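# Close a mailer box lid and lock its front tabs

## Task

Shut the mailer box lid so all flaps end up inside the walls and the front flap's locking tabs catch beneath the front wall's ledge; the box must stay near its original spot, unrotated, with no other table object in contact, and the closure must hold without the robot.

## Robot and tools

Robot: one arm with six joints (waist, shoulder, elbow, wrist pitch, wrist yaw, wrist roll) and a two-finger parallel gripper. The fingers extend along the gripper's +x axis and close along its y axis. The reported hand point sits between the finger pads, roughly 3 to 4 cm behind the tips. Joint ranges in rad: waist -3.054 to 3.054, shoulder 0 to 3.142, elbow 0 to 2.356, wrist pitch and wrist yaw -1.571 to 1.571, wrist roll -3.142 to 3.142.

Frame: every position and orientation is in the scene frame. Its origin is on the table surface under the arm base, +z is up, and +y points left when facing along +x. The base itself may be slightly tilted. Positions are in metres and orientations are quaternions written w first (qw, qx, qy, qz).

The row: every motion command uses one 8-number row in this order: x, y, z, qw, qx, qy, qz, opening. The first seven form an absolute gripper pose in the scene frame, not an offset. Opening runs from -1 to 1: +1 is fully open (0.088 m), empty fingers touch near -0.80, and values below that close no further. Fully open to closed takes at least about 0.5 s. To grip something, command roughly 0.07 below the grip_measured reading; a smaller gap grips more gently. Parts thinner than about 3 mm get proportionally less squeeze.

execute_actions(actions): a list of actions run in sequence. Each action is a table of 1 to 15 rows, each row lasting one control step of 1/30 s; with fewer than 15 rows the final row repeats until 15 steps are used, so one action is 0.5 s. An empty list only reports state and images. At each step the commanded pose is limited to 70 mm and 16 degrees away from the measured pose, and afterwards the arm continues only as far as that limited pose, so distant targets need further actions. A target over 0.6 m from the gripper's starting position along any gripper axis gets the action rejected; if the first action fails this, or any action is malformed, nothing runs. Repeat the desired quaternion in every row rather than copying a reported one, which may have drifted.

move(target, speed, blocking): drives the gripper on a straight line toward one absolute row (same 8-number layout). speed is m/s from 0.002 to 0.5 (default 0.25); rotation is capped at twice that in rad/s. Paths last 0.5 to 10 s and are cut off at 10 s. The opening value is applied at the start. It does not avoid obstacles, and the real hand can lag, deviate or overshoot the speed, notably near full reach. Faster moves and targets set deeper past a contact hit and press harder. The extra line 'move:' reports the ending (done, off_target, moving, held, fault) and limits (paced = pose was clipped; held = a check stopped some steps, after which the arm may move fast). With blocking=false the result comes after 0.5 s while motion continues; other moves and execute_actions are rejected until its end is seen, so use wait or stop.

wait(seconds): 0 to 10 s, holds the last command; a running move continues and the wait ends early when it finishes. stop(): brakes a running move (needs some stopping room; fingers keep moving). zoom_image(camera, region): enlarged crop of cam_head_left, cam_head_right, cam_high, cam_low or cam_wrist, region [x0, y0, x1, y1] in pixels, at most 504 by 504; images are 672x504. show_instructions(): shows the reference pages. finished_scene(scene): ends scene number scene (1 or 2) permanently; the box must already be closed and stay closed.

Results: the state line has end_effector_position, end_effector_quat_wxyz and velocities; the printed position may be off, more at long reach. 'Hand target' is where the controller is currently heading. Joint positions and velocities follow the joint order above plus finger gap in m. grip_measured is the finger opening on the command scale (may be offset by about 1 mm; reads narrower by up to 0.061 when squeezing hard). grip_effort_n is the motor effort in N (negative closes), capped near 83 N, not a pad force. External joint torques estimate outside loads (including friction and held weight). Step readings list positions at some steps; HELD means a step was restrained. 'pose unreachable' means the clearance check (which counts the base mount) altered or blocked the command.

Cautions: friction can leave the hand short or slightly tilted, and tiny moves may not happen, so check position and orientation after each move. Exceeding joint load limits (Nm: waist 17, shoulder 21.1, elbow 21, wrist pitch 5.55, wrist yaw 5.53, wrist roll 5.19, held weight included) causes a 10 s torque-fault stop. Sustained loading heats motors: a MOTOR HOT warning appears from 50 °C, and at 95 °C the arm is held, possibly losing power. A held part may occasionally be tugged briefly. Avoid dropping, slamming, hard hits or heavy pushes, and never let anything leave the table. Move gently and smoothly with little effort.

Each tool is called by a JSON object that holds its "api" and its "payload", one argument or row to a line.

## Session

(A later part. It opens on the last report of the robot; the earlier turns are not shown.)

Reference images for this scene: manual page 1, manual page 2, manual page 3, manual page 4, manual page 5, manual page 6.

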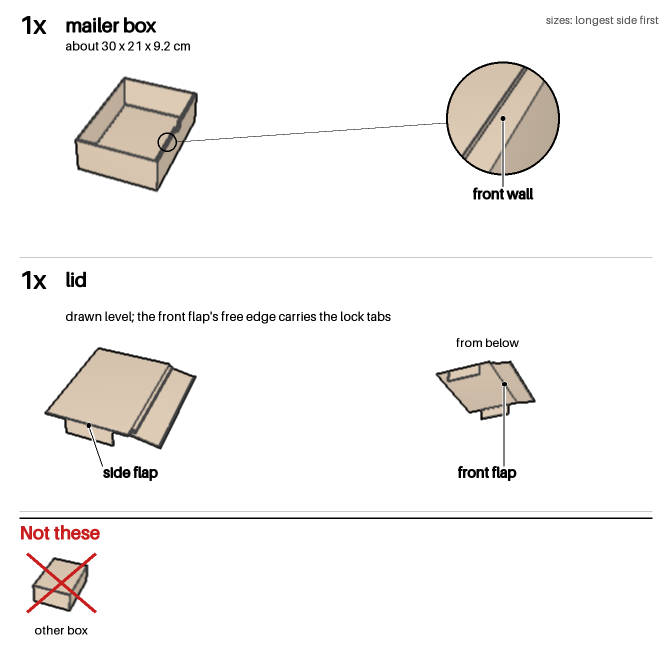

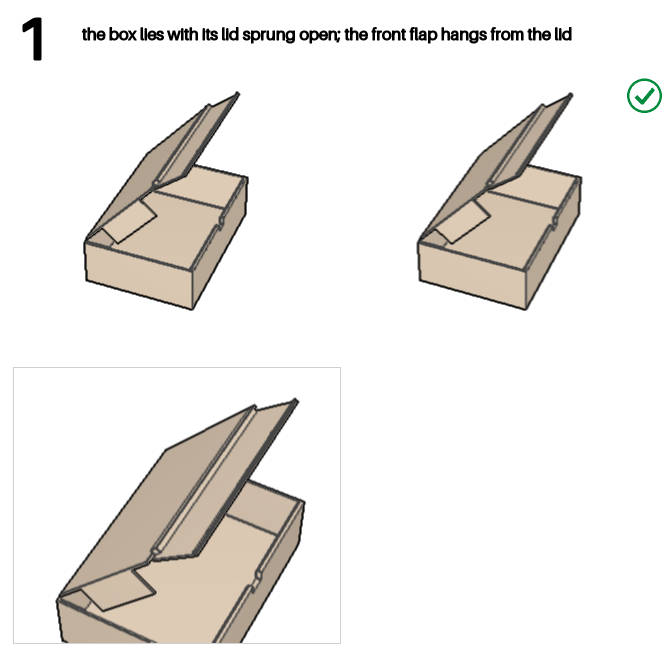

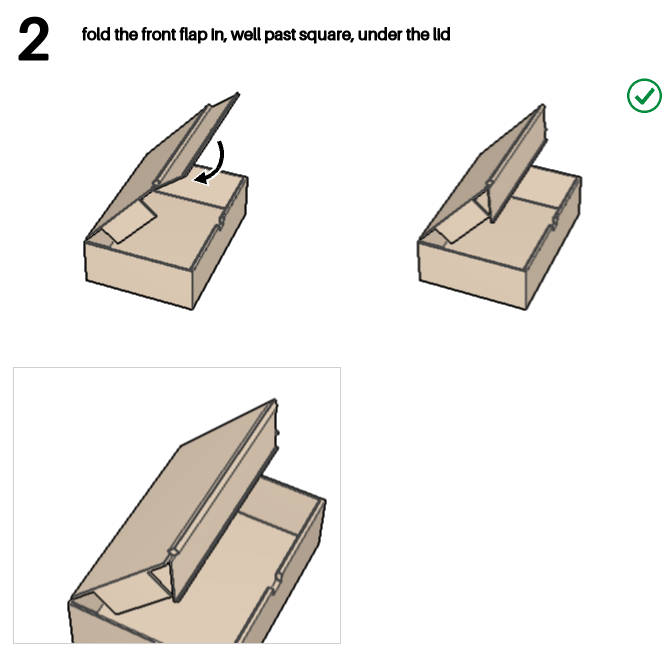

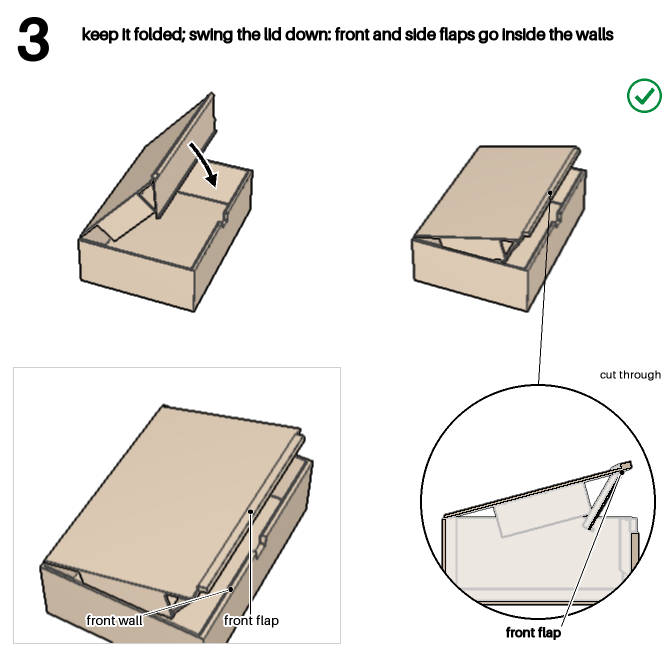

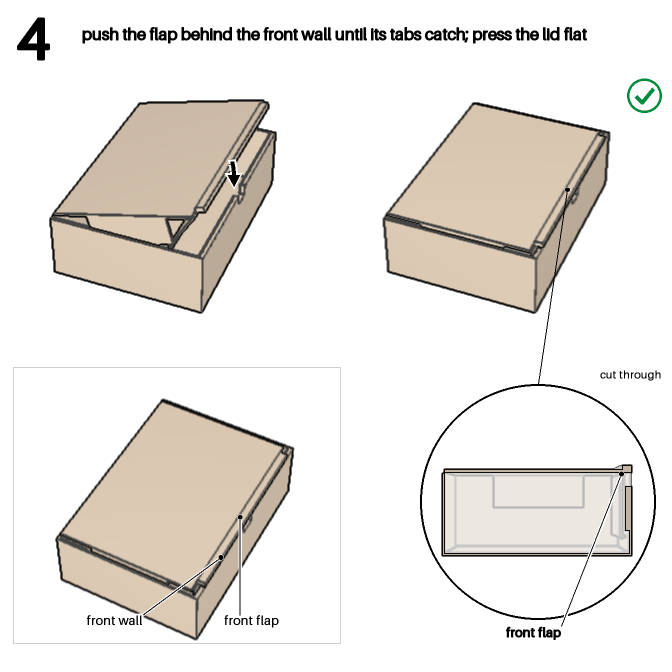

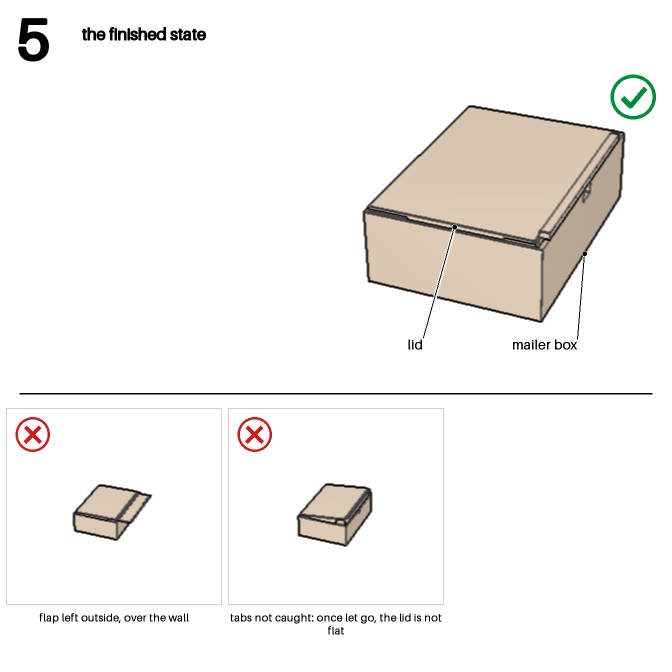

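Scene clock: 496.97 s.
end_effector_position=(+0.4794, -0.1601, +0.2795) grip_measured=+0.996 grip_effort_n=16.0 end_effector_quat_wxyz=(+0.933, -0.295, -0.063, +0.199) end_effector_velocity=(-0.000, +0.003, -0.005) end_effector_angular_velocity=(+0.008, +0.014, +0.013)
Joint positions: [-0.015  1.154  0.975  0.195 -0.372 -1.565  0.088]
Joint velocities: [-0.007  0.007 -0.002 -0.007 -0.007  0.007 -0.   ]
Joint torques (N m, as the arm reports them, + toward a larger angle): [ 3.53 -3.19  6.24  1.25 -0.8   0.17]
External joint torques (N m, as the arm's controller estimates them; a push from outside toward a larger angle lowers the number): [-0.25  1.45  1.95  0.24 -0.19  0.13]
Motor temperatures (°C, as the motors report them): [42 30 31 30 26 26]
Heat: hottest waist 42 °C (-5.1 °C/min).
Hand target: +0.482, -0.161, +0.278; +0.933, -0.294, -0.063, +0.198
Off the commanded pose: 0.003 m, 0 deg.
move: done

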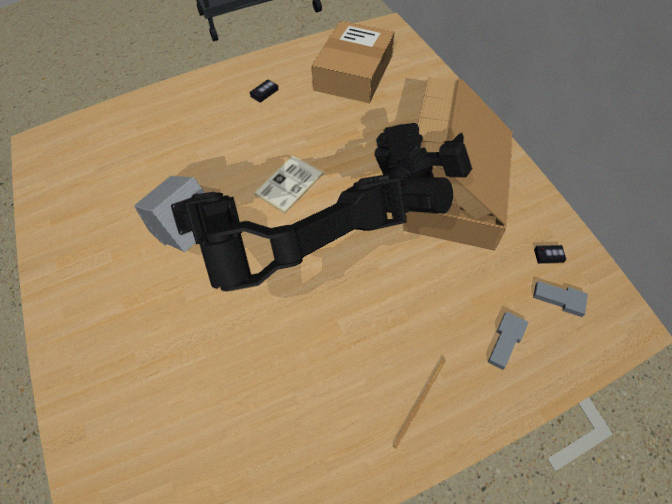

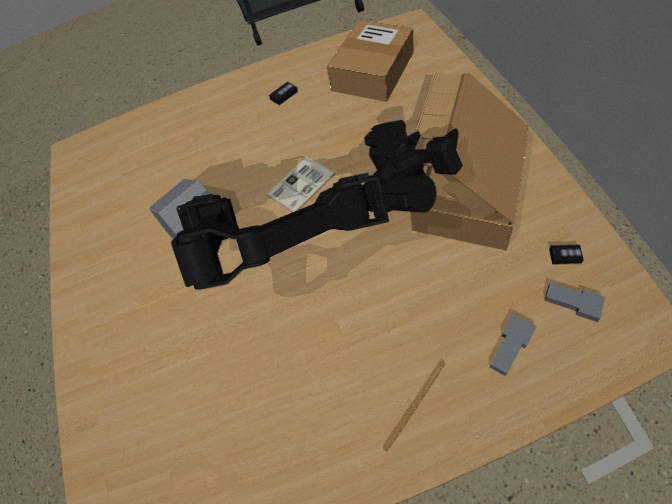

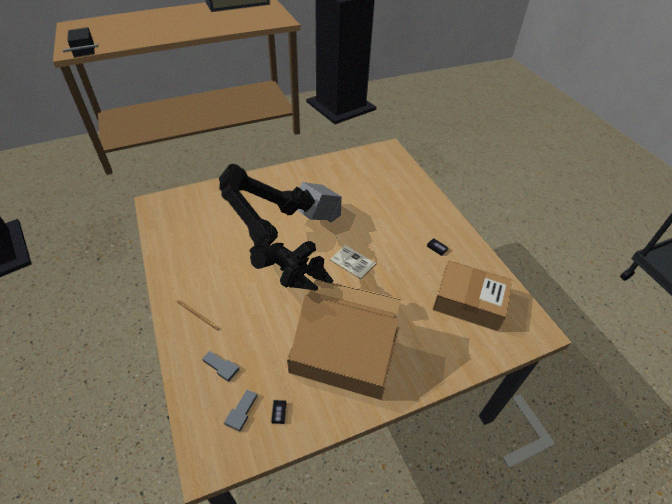

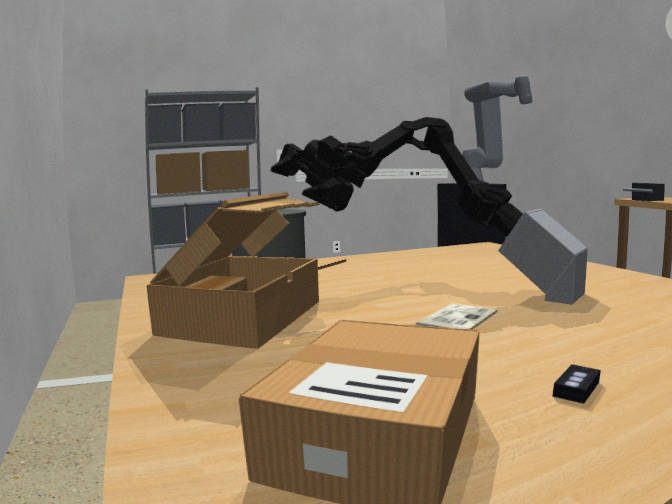

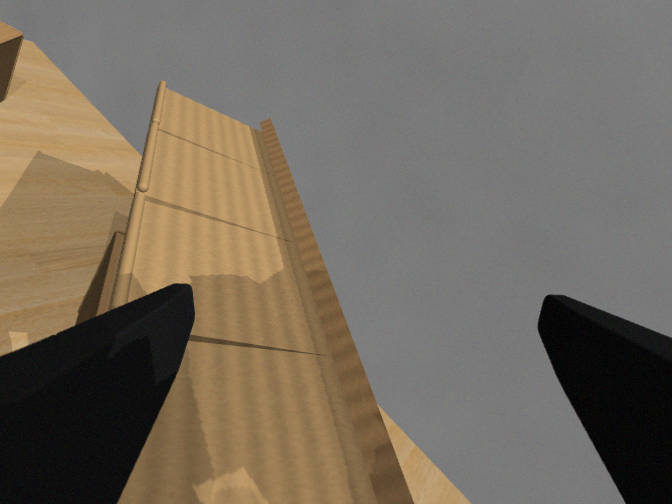

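{"api": "move", "payload": {
  "target": [0.47,-0.14,0.385,0.933,-0.294,-0.063,0.198,1],
  "speed": 0.06
}}

{"api": "move", "payload": {
  "target": [0.605,-0.047,0.385,0.888,-0.337,0.04,0.311,1],
  "speed": 0.08
}}

Scene clock: 516.10 s.
end_effector_position=(+0.4690, -0.1399, +0.3846) grip_measured=+0.996 grip_effort_n=16.0 end_effector_quat_wxyz=(+0.933, -0.292, -0.065, +0.198) end_effector_velocity=(-0.002, +0.002, -0.001) end_effector_angular_velocity=(-0.001, +0.019, +0.008)
Joint positions: [ 0.422  1.112  1.118  0.012  0.061 -1.567  0.088]
Joint velocities: [ 0.012 -0.002  0.002 -0.022  0.022  0.007  0.   ]
Joint torques (N m, as the arm reports them, + toward a larger angle): [ 3.99 -1.    5.87  0.85 -0.4  -0.05]
External joint torques (N m, as the arm's controller estimates them; a push from outside toward a larger angle lowers the number): [ 0.35  0.85  1.72 -0.22  0.19 -0.1 ]
Motor temperatures (°C, as the motors report them): [40 30 32 30 26 26]
Heat: hottest waist 40 °C (-7.0 °C/min).
Hand target: +0.470, -0.140, +0.385; +0.933, -0.295, -0.063, +0.198
Off the commanded pose: 0.001 m, 0 deg.
move: done

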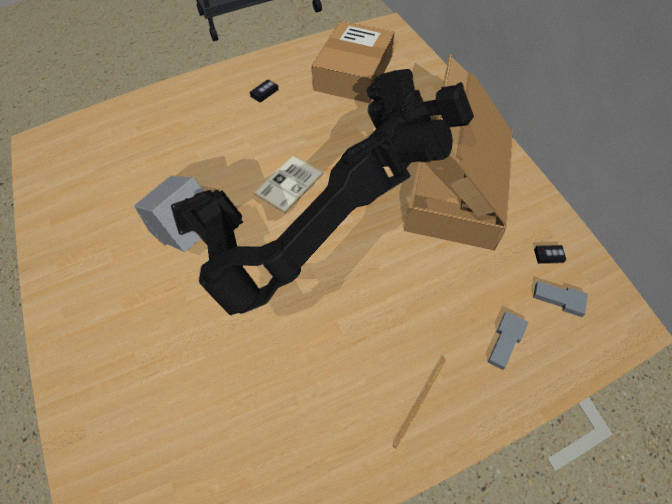

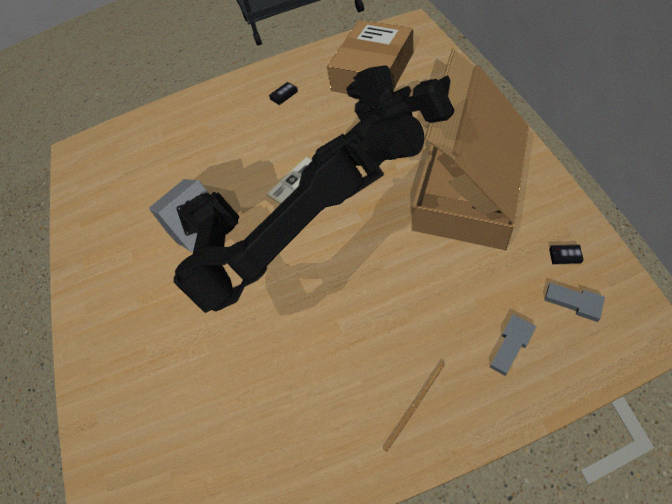

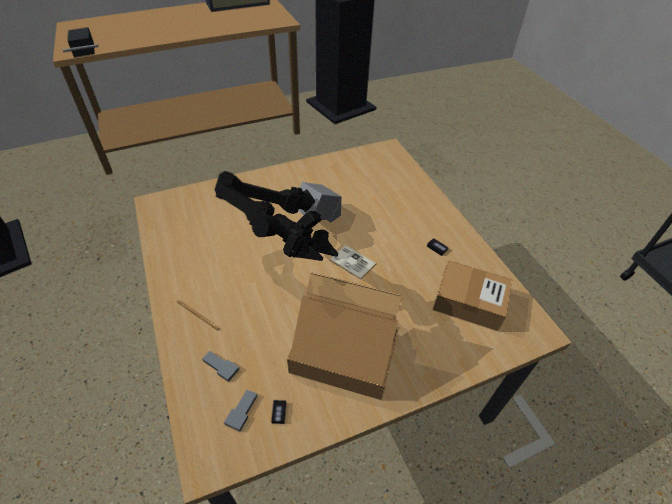

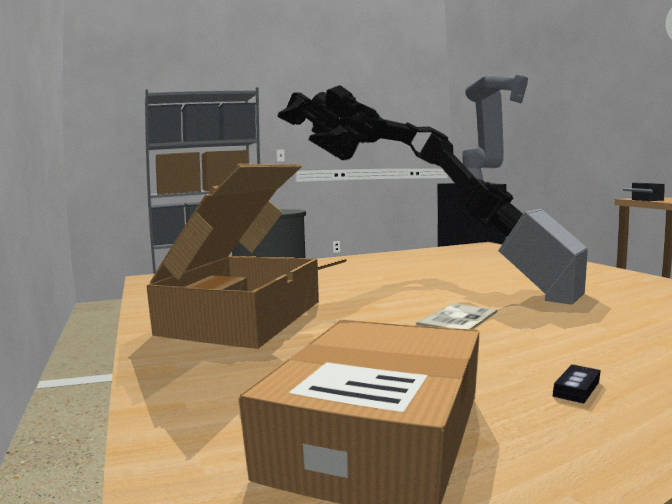

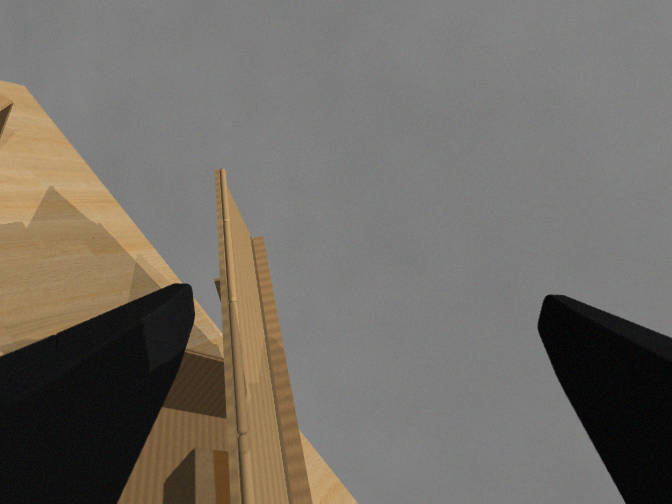

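Scene clock: 518.77 s.
end_effector_position=(+0.6038, -0.0501, +0.3870) grip_measured=+0.996 grip_effort_n=16.0 end_effector_quat_wxyz=(+0.889, -0.337, +0.035, +0.309) end_effector_velocity=(-0.002, +0.005, -0.001) end_effector_angular_velocity=(-0.009, +0.000, +0.025)
Joint positions: [ 0.493  1.812  1.919 -0.386  0.268 -1.565  0.088]
Joint velocities: [ 0.002  0.007  0.007 -0.022 -0.007 -0.007 -0.   ]
Joint torques (N m, as the arm reports them, + toward a larger angle): [ 8.07 -2.56  5.59  0.85 -0.38  0.21]
External joint torques (N m, as the arm's controller estimates them; a push from outside toward a larger angle lowers the number): [ 0.25  1.54  1.75 -0.2   0.19  0.17]
Motor temperatures (°C, as the motors report them): [40 30 32 30 26 26]
Heat: hottest waist 40 °C (-7.1 °C/min).
Hand target: +0.605, -0.047, +0.385; +0.888, -0.337, +0.040, +0.311
Off the commanded pose: 0.004 m, 1 deg.
move: done

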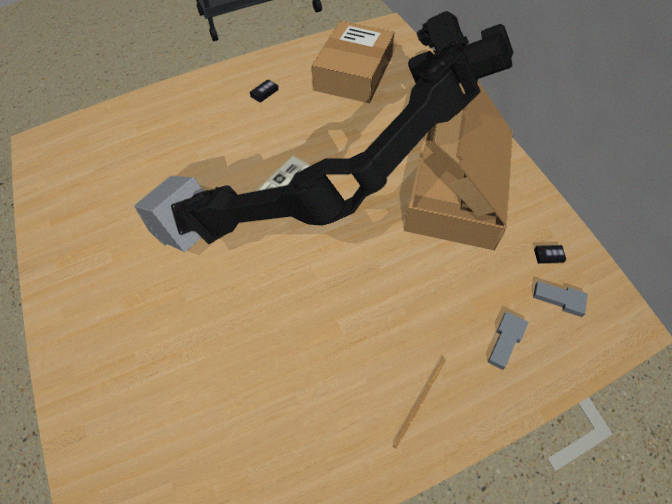

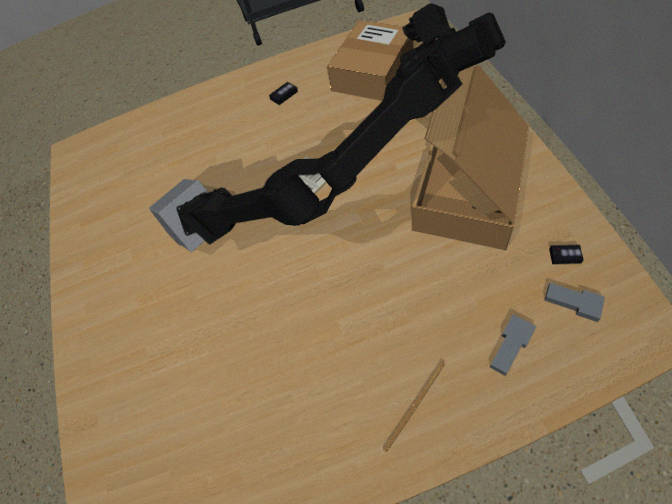

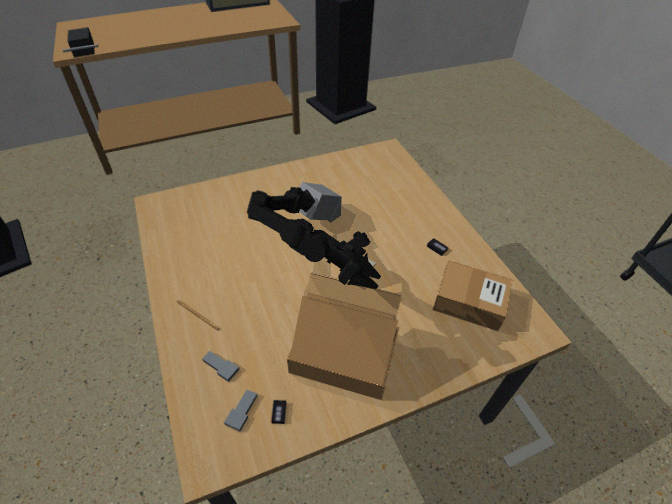

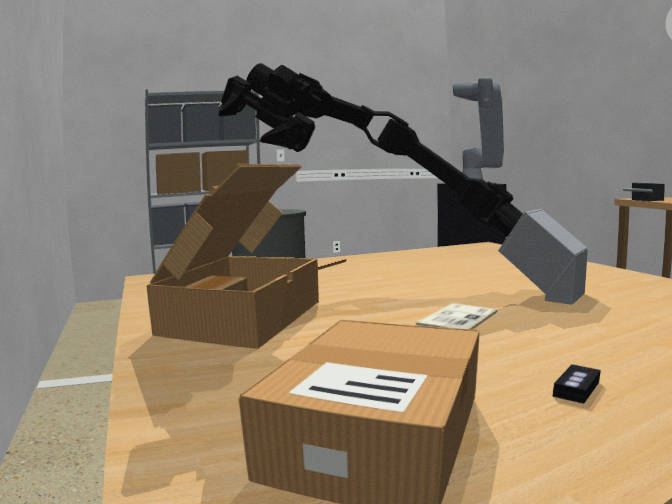

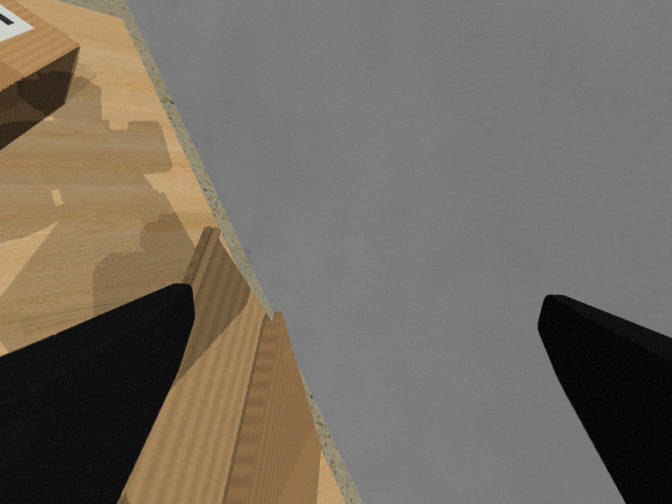

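{"api": "move", "payload": {
  "target": [0.595,-0.066,0.345,0.888,-0.337,0.04,0.311,1],
  "speed": 0.02
}}

Scene clock: 523.47 s.
end_effector_position=(+0.5959, -0.0646, +0.3470) grip_measured=+0.996 grip_effort_n=16.0 end_effector_quat_wxyz=(+0.888, -0.336, +0.040, +0.311) end_effector_velocity=(-0.002, +0.003, -0.006) end_effector_angular_velocity=(-0.009, +0.006, +0.016)
Joint positions: [ 0.397  1.729  1.761 -0.312  0.182 -1.585  0.088]
Joint velocities: [-0.007 -0.002 -0.012 -0.007 -0.007 -0.007 -0.   ]
Joint torques (N m, as the arm reports them, + toward a larger angle): [ 7.38 -4.62  3.88  1.18 -0.78 -0.06]
External joint torques (N m, as the arm's controller estimates them; a push from outside toward a larger angle lowers the number): [-0.02 -0.1  -0.16  0.15 -0.2  -0.1 ]
Motor temperatures (°C, as the motors report them): [41 30 32 30 26 26]
Heat: hottest waist 41 °C (-5.1 °C/min).
Hand target: +0.595, -0.066, +0.345; +0.888, -0.337, +0.040, +0.311
Off the commanded pose: 0.003 m, 0 deg.
move: done

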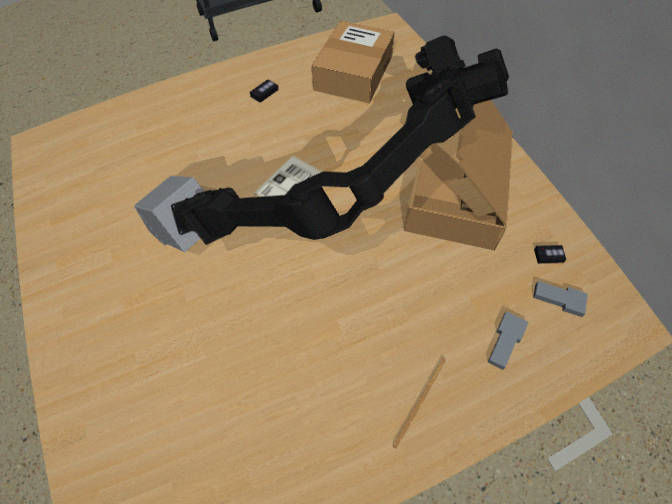

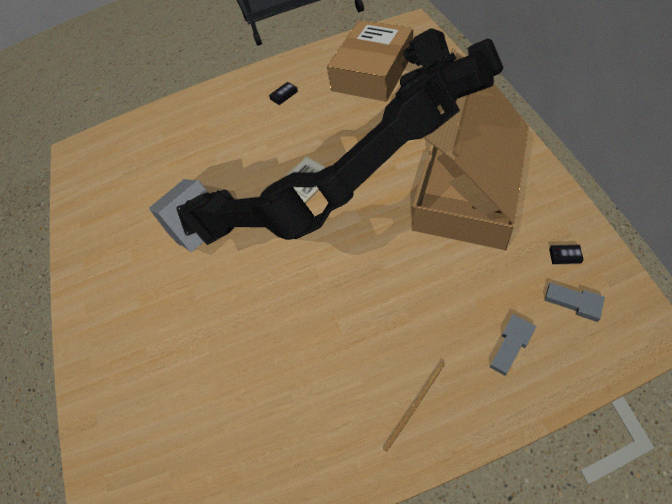

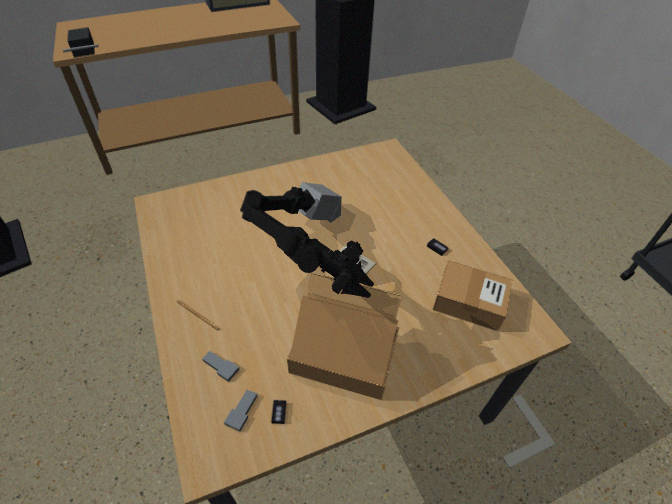

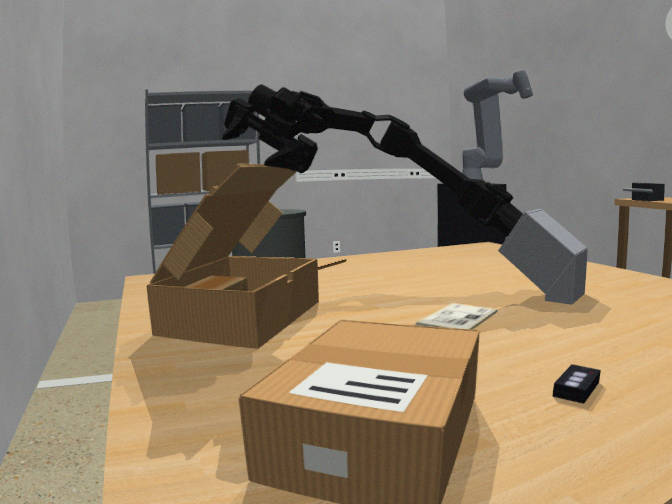

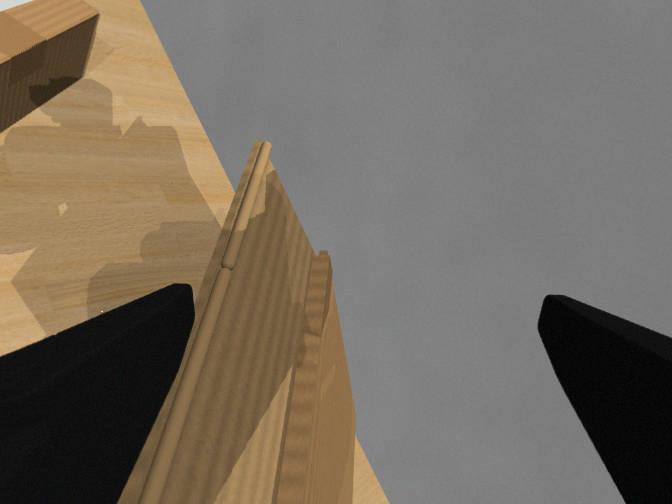

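Shift B inward by closing a little, then push.

{"api": "move", "payload": {
  "target": [0.597,-0.068,0.348,0.888,-0.337,0.04,0.311,0.6],
  "speed": 0.02
}}

{"api": "move", "payload": {
  "target": [0.618,-0.089,0.325,0.888,-0.337,0.04,0.311,0.6],
  "speed": 0.015
}}

Scene clock: 527.57 s.
end_effector_position=(+0.5961, -0.0668, +0.3483) grip_measured=+0.604 grip_effort_n=-10.9 end_effector_quat_wxyz=(+0.888, -0.336, +0.040, +0.311) end_effector_velocity=(-0.004, +0.003, -0.003) end_effector_angular_velocity=(-0.023, +0.002, +0.035)
Joint positions: [ 0.397  1.728  1.77  -0.322  0.181 -1.586  0.069]
Joint velocities: [-0.002 -0.002  0.002 -0.037 -0.007 -0.022 -0.001]
Joint torques (N m, as the arm reports them, + toward a larger angle): [ 7.65 -3.64  5.68  0.84 -0.69 -0.07]
External joint torques (N m, as the arm's controller estimates them; a push from outside toward a larger angle lowers the number): [ 0.31  0.87  1.67 -0.17 -0.12 -0.11]
Motor temperatures (°C, as the motors report them): [42 31 32 30 26 26]
Heat: hottest waist 42 °C (-4.0 °C/min).
Hand target: +0.597, -0.068, +0.348; +0.888, -0.337, +0.040, +0.311
Off the commanded pose: 0.001 m, 0 deg.
move: done

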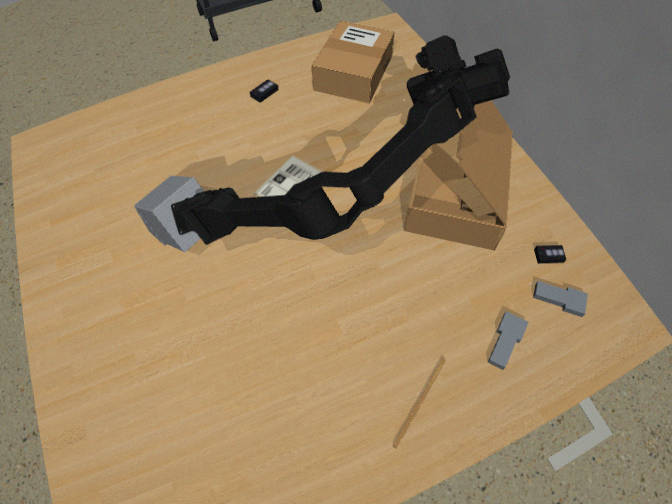

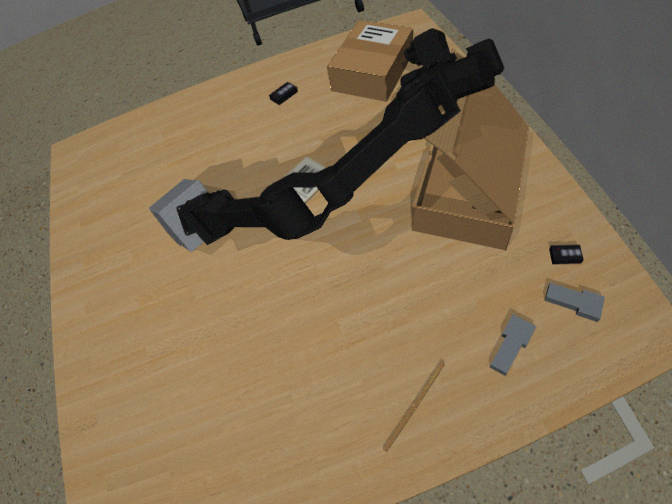

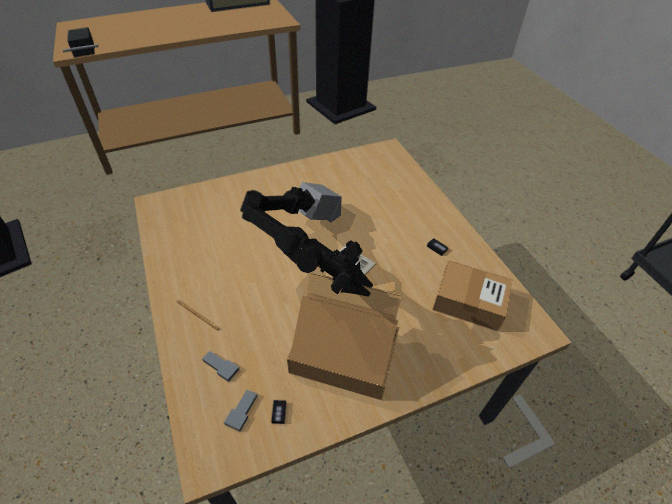

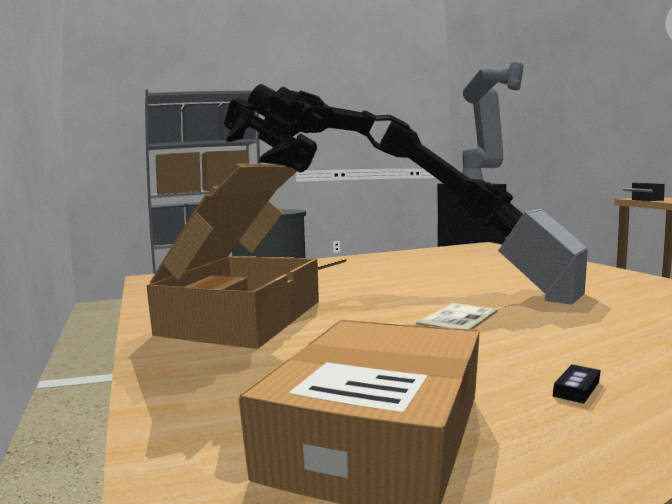

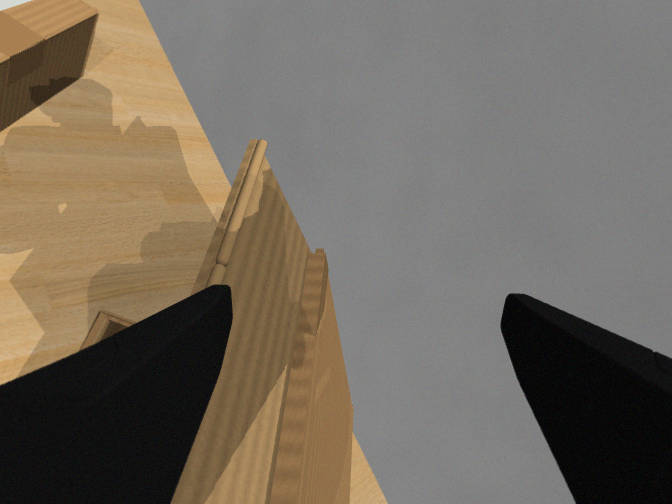

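Scene clock: 530.40 s.
end_effector_position=(+0.6156, -0.0886, +0.3300) grip_measured=+0.602 grip_effort_n=-10.9 end_effector_quat_wxyz=(+0.889, -0.334, +0.036, +0.310) end_effector_velocity=(-0.001, +0.000, -0.004) end_effector_angular_velocity=(-0.019, -0.001, +0.020)
Joint positions: [ 0.311  1.777  1.874 -0.369  0.092 -1.61   0.069]
Joint velocities: [-0.007  0.002  0.007 -0.022 -0.007 -0.022 -0.   ]
Joint torques (N m, as the arm reports them, + toward a larger angle): [ 7.05 -3.75  5.99  0.8  -0.67 -0.12]
External joint torques (N m, as the arm's controller estimates them; a push from outside toward a larger angle lowers the number): [-0.54  1.54  1.94 -0.18 -0.08 -0.16]
Motor temperatures (°C, as the motors report them): [42 31 32 30 26 26]
Heat: hottest waist 42 °C (-3.0 °C/min).
Hand target: +0.618, -0.089, +0.325; +0.888, -0.337, +0.040, +0.311
Off the commanded pose: 0.006 m, 1 deg.
move: done

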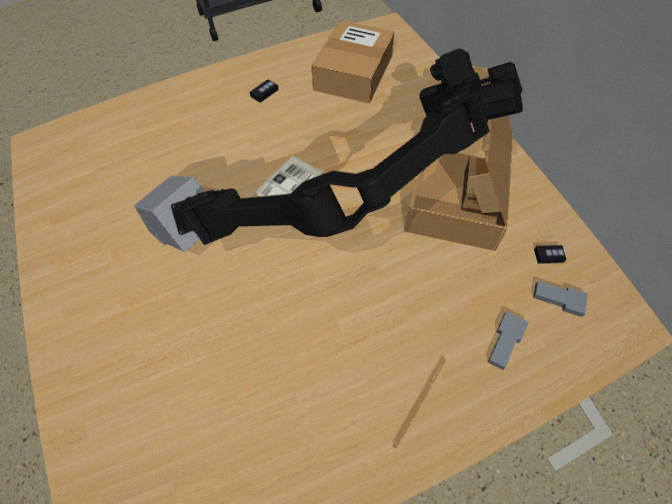

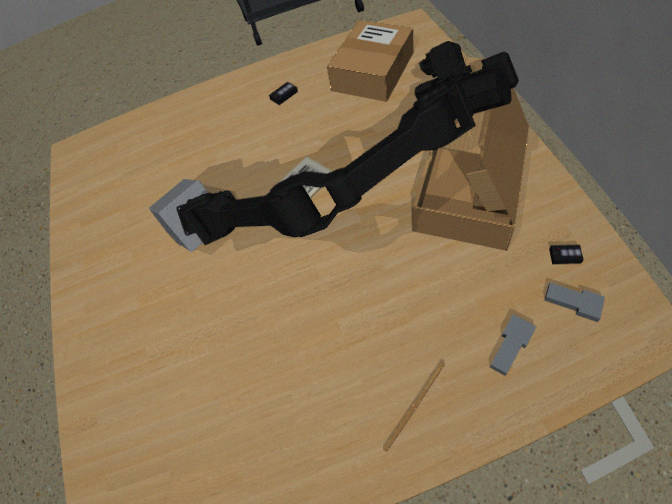

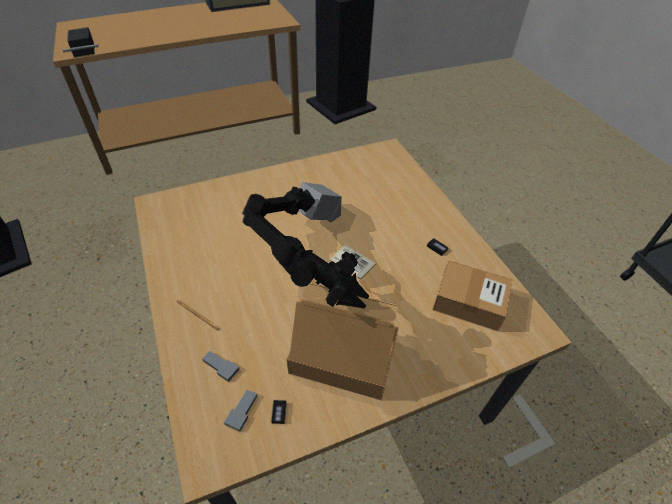

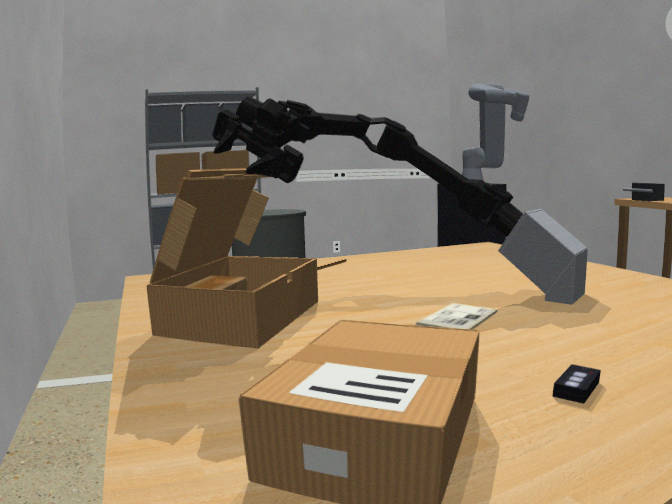

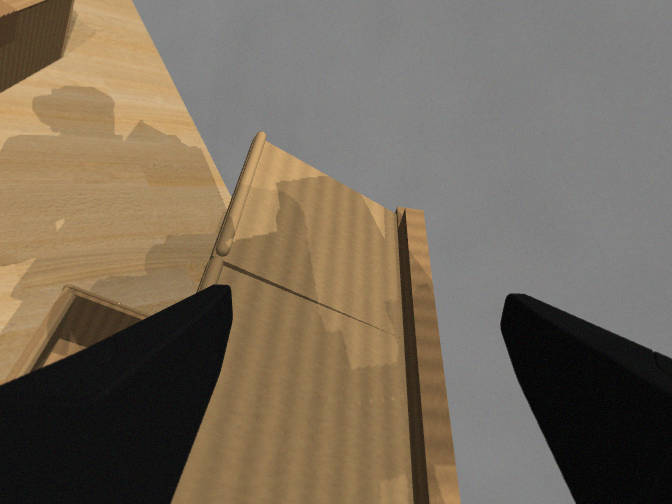

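{"api": "move", "payload": {
  "target": [0.63,-0.101,0.295,0.895,-0.267,0.164,0.317,0.6],
  "speed": 0.04
}}

Scene clock: 537.73 s.
end_effector_position=(+0.6279, -0.1005, +0.3019) grip_measured=+0.602 grip_effort_n=-10.9 end_effector_quat_wxyz=(+0.897, -0.267, +0.154, +0.318) end_effector_velocity=(-0.000, -0.001, -0.002) end_effector_angular_velocity=(-0.002, +0.016, +0.002)
Joint positions: [ 0.288  1.892  2.098 -0.582  0.226 -1.402  0.069]
Joint velocities: [-0.002  0.007  0.017 -0.022  0.007  0.007 -0.   ]
Joint torques (N m, as the arm reports them, + toward a larger angle): [ 7.69 -4.08  5.66  0.8  -0.25  0.18]
External joint torques (N m, as the arm's controller estimates them; a push from outside toward a larger angle lowers the number): [-0.34  1.78  1.7  -0.14  0.3   0.15]
Motor temperatures (°C, as the motors report them): [43 31 32 30 26 26]
Heat: hottest waist 43 °C (-1.0 °C/min).
Hand target: +0.630, -0.101, +0.295; +0.895, -0.267, +0.164, +0.317
Off the commanded pose: 0.007 m, 1 deg.
move: done

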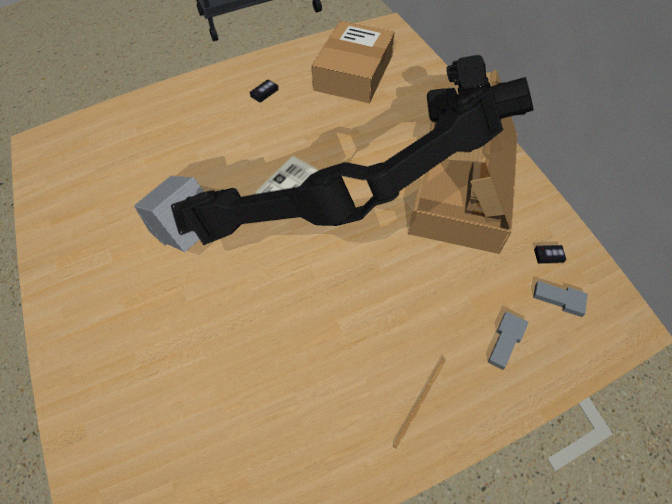

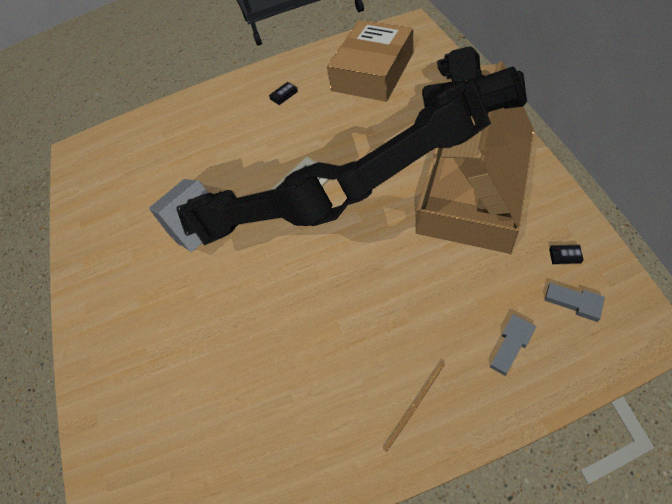

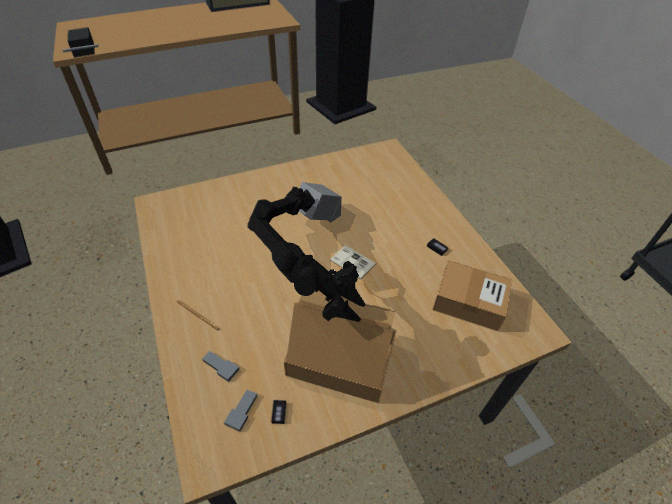

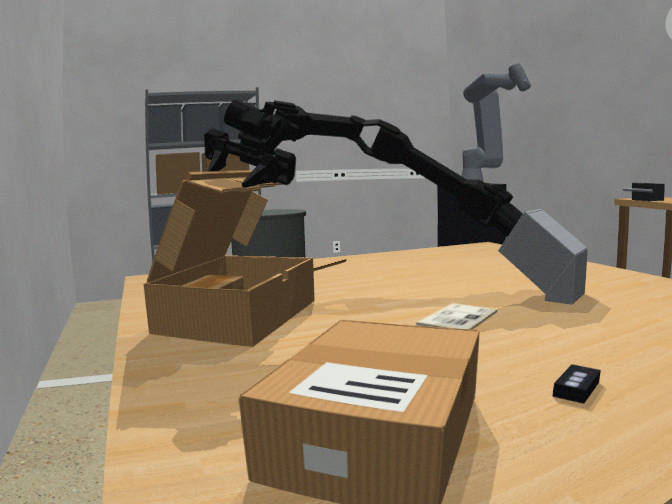

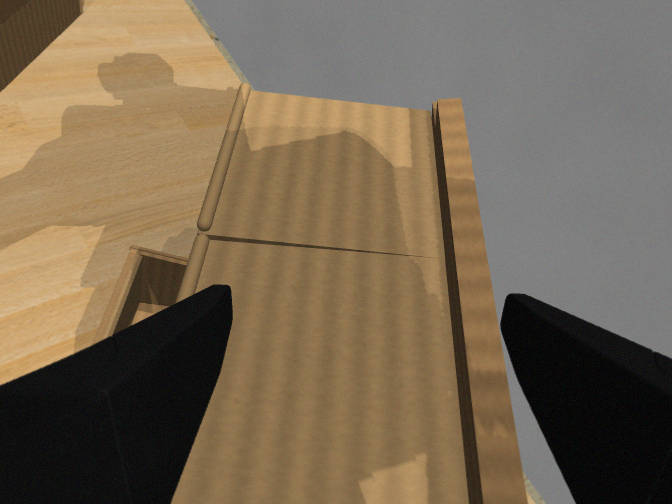

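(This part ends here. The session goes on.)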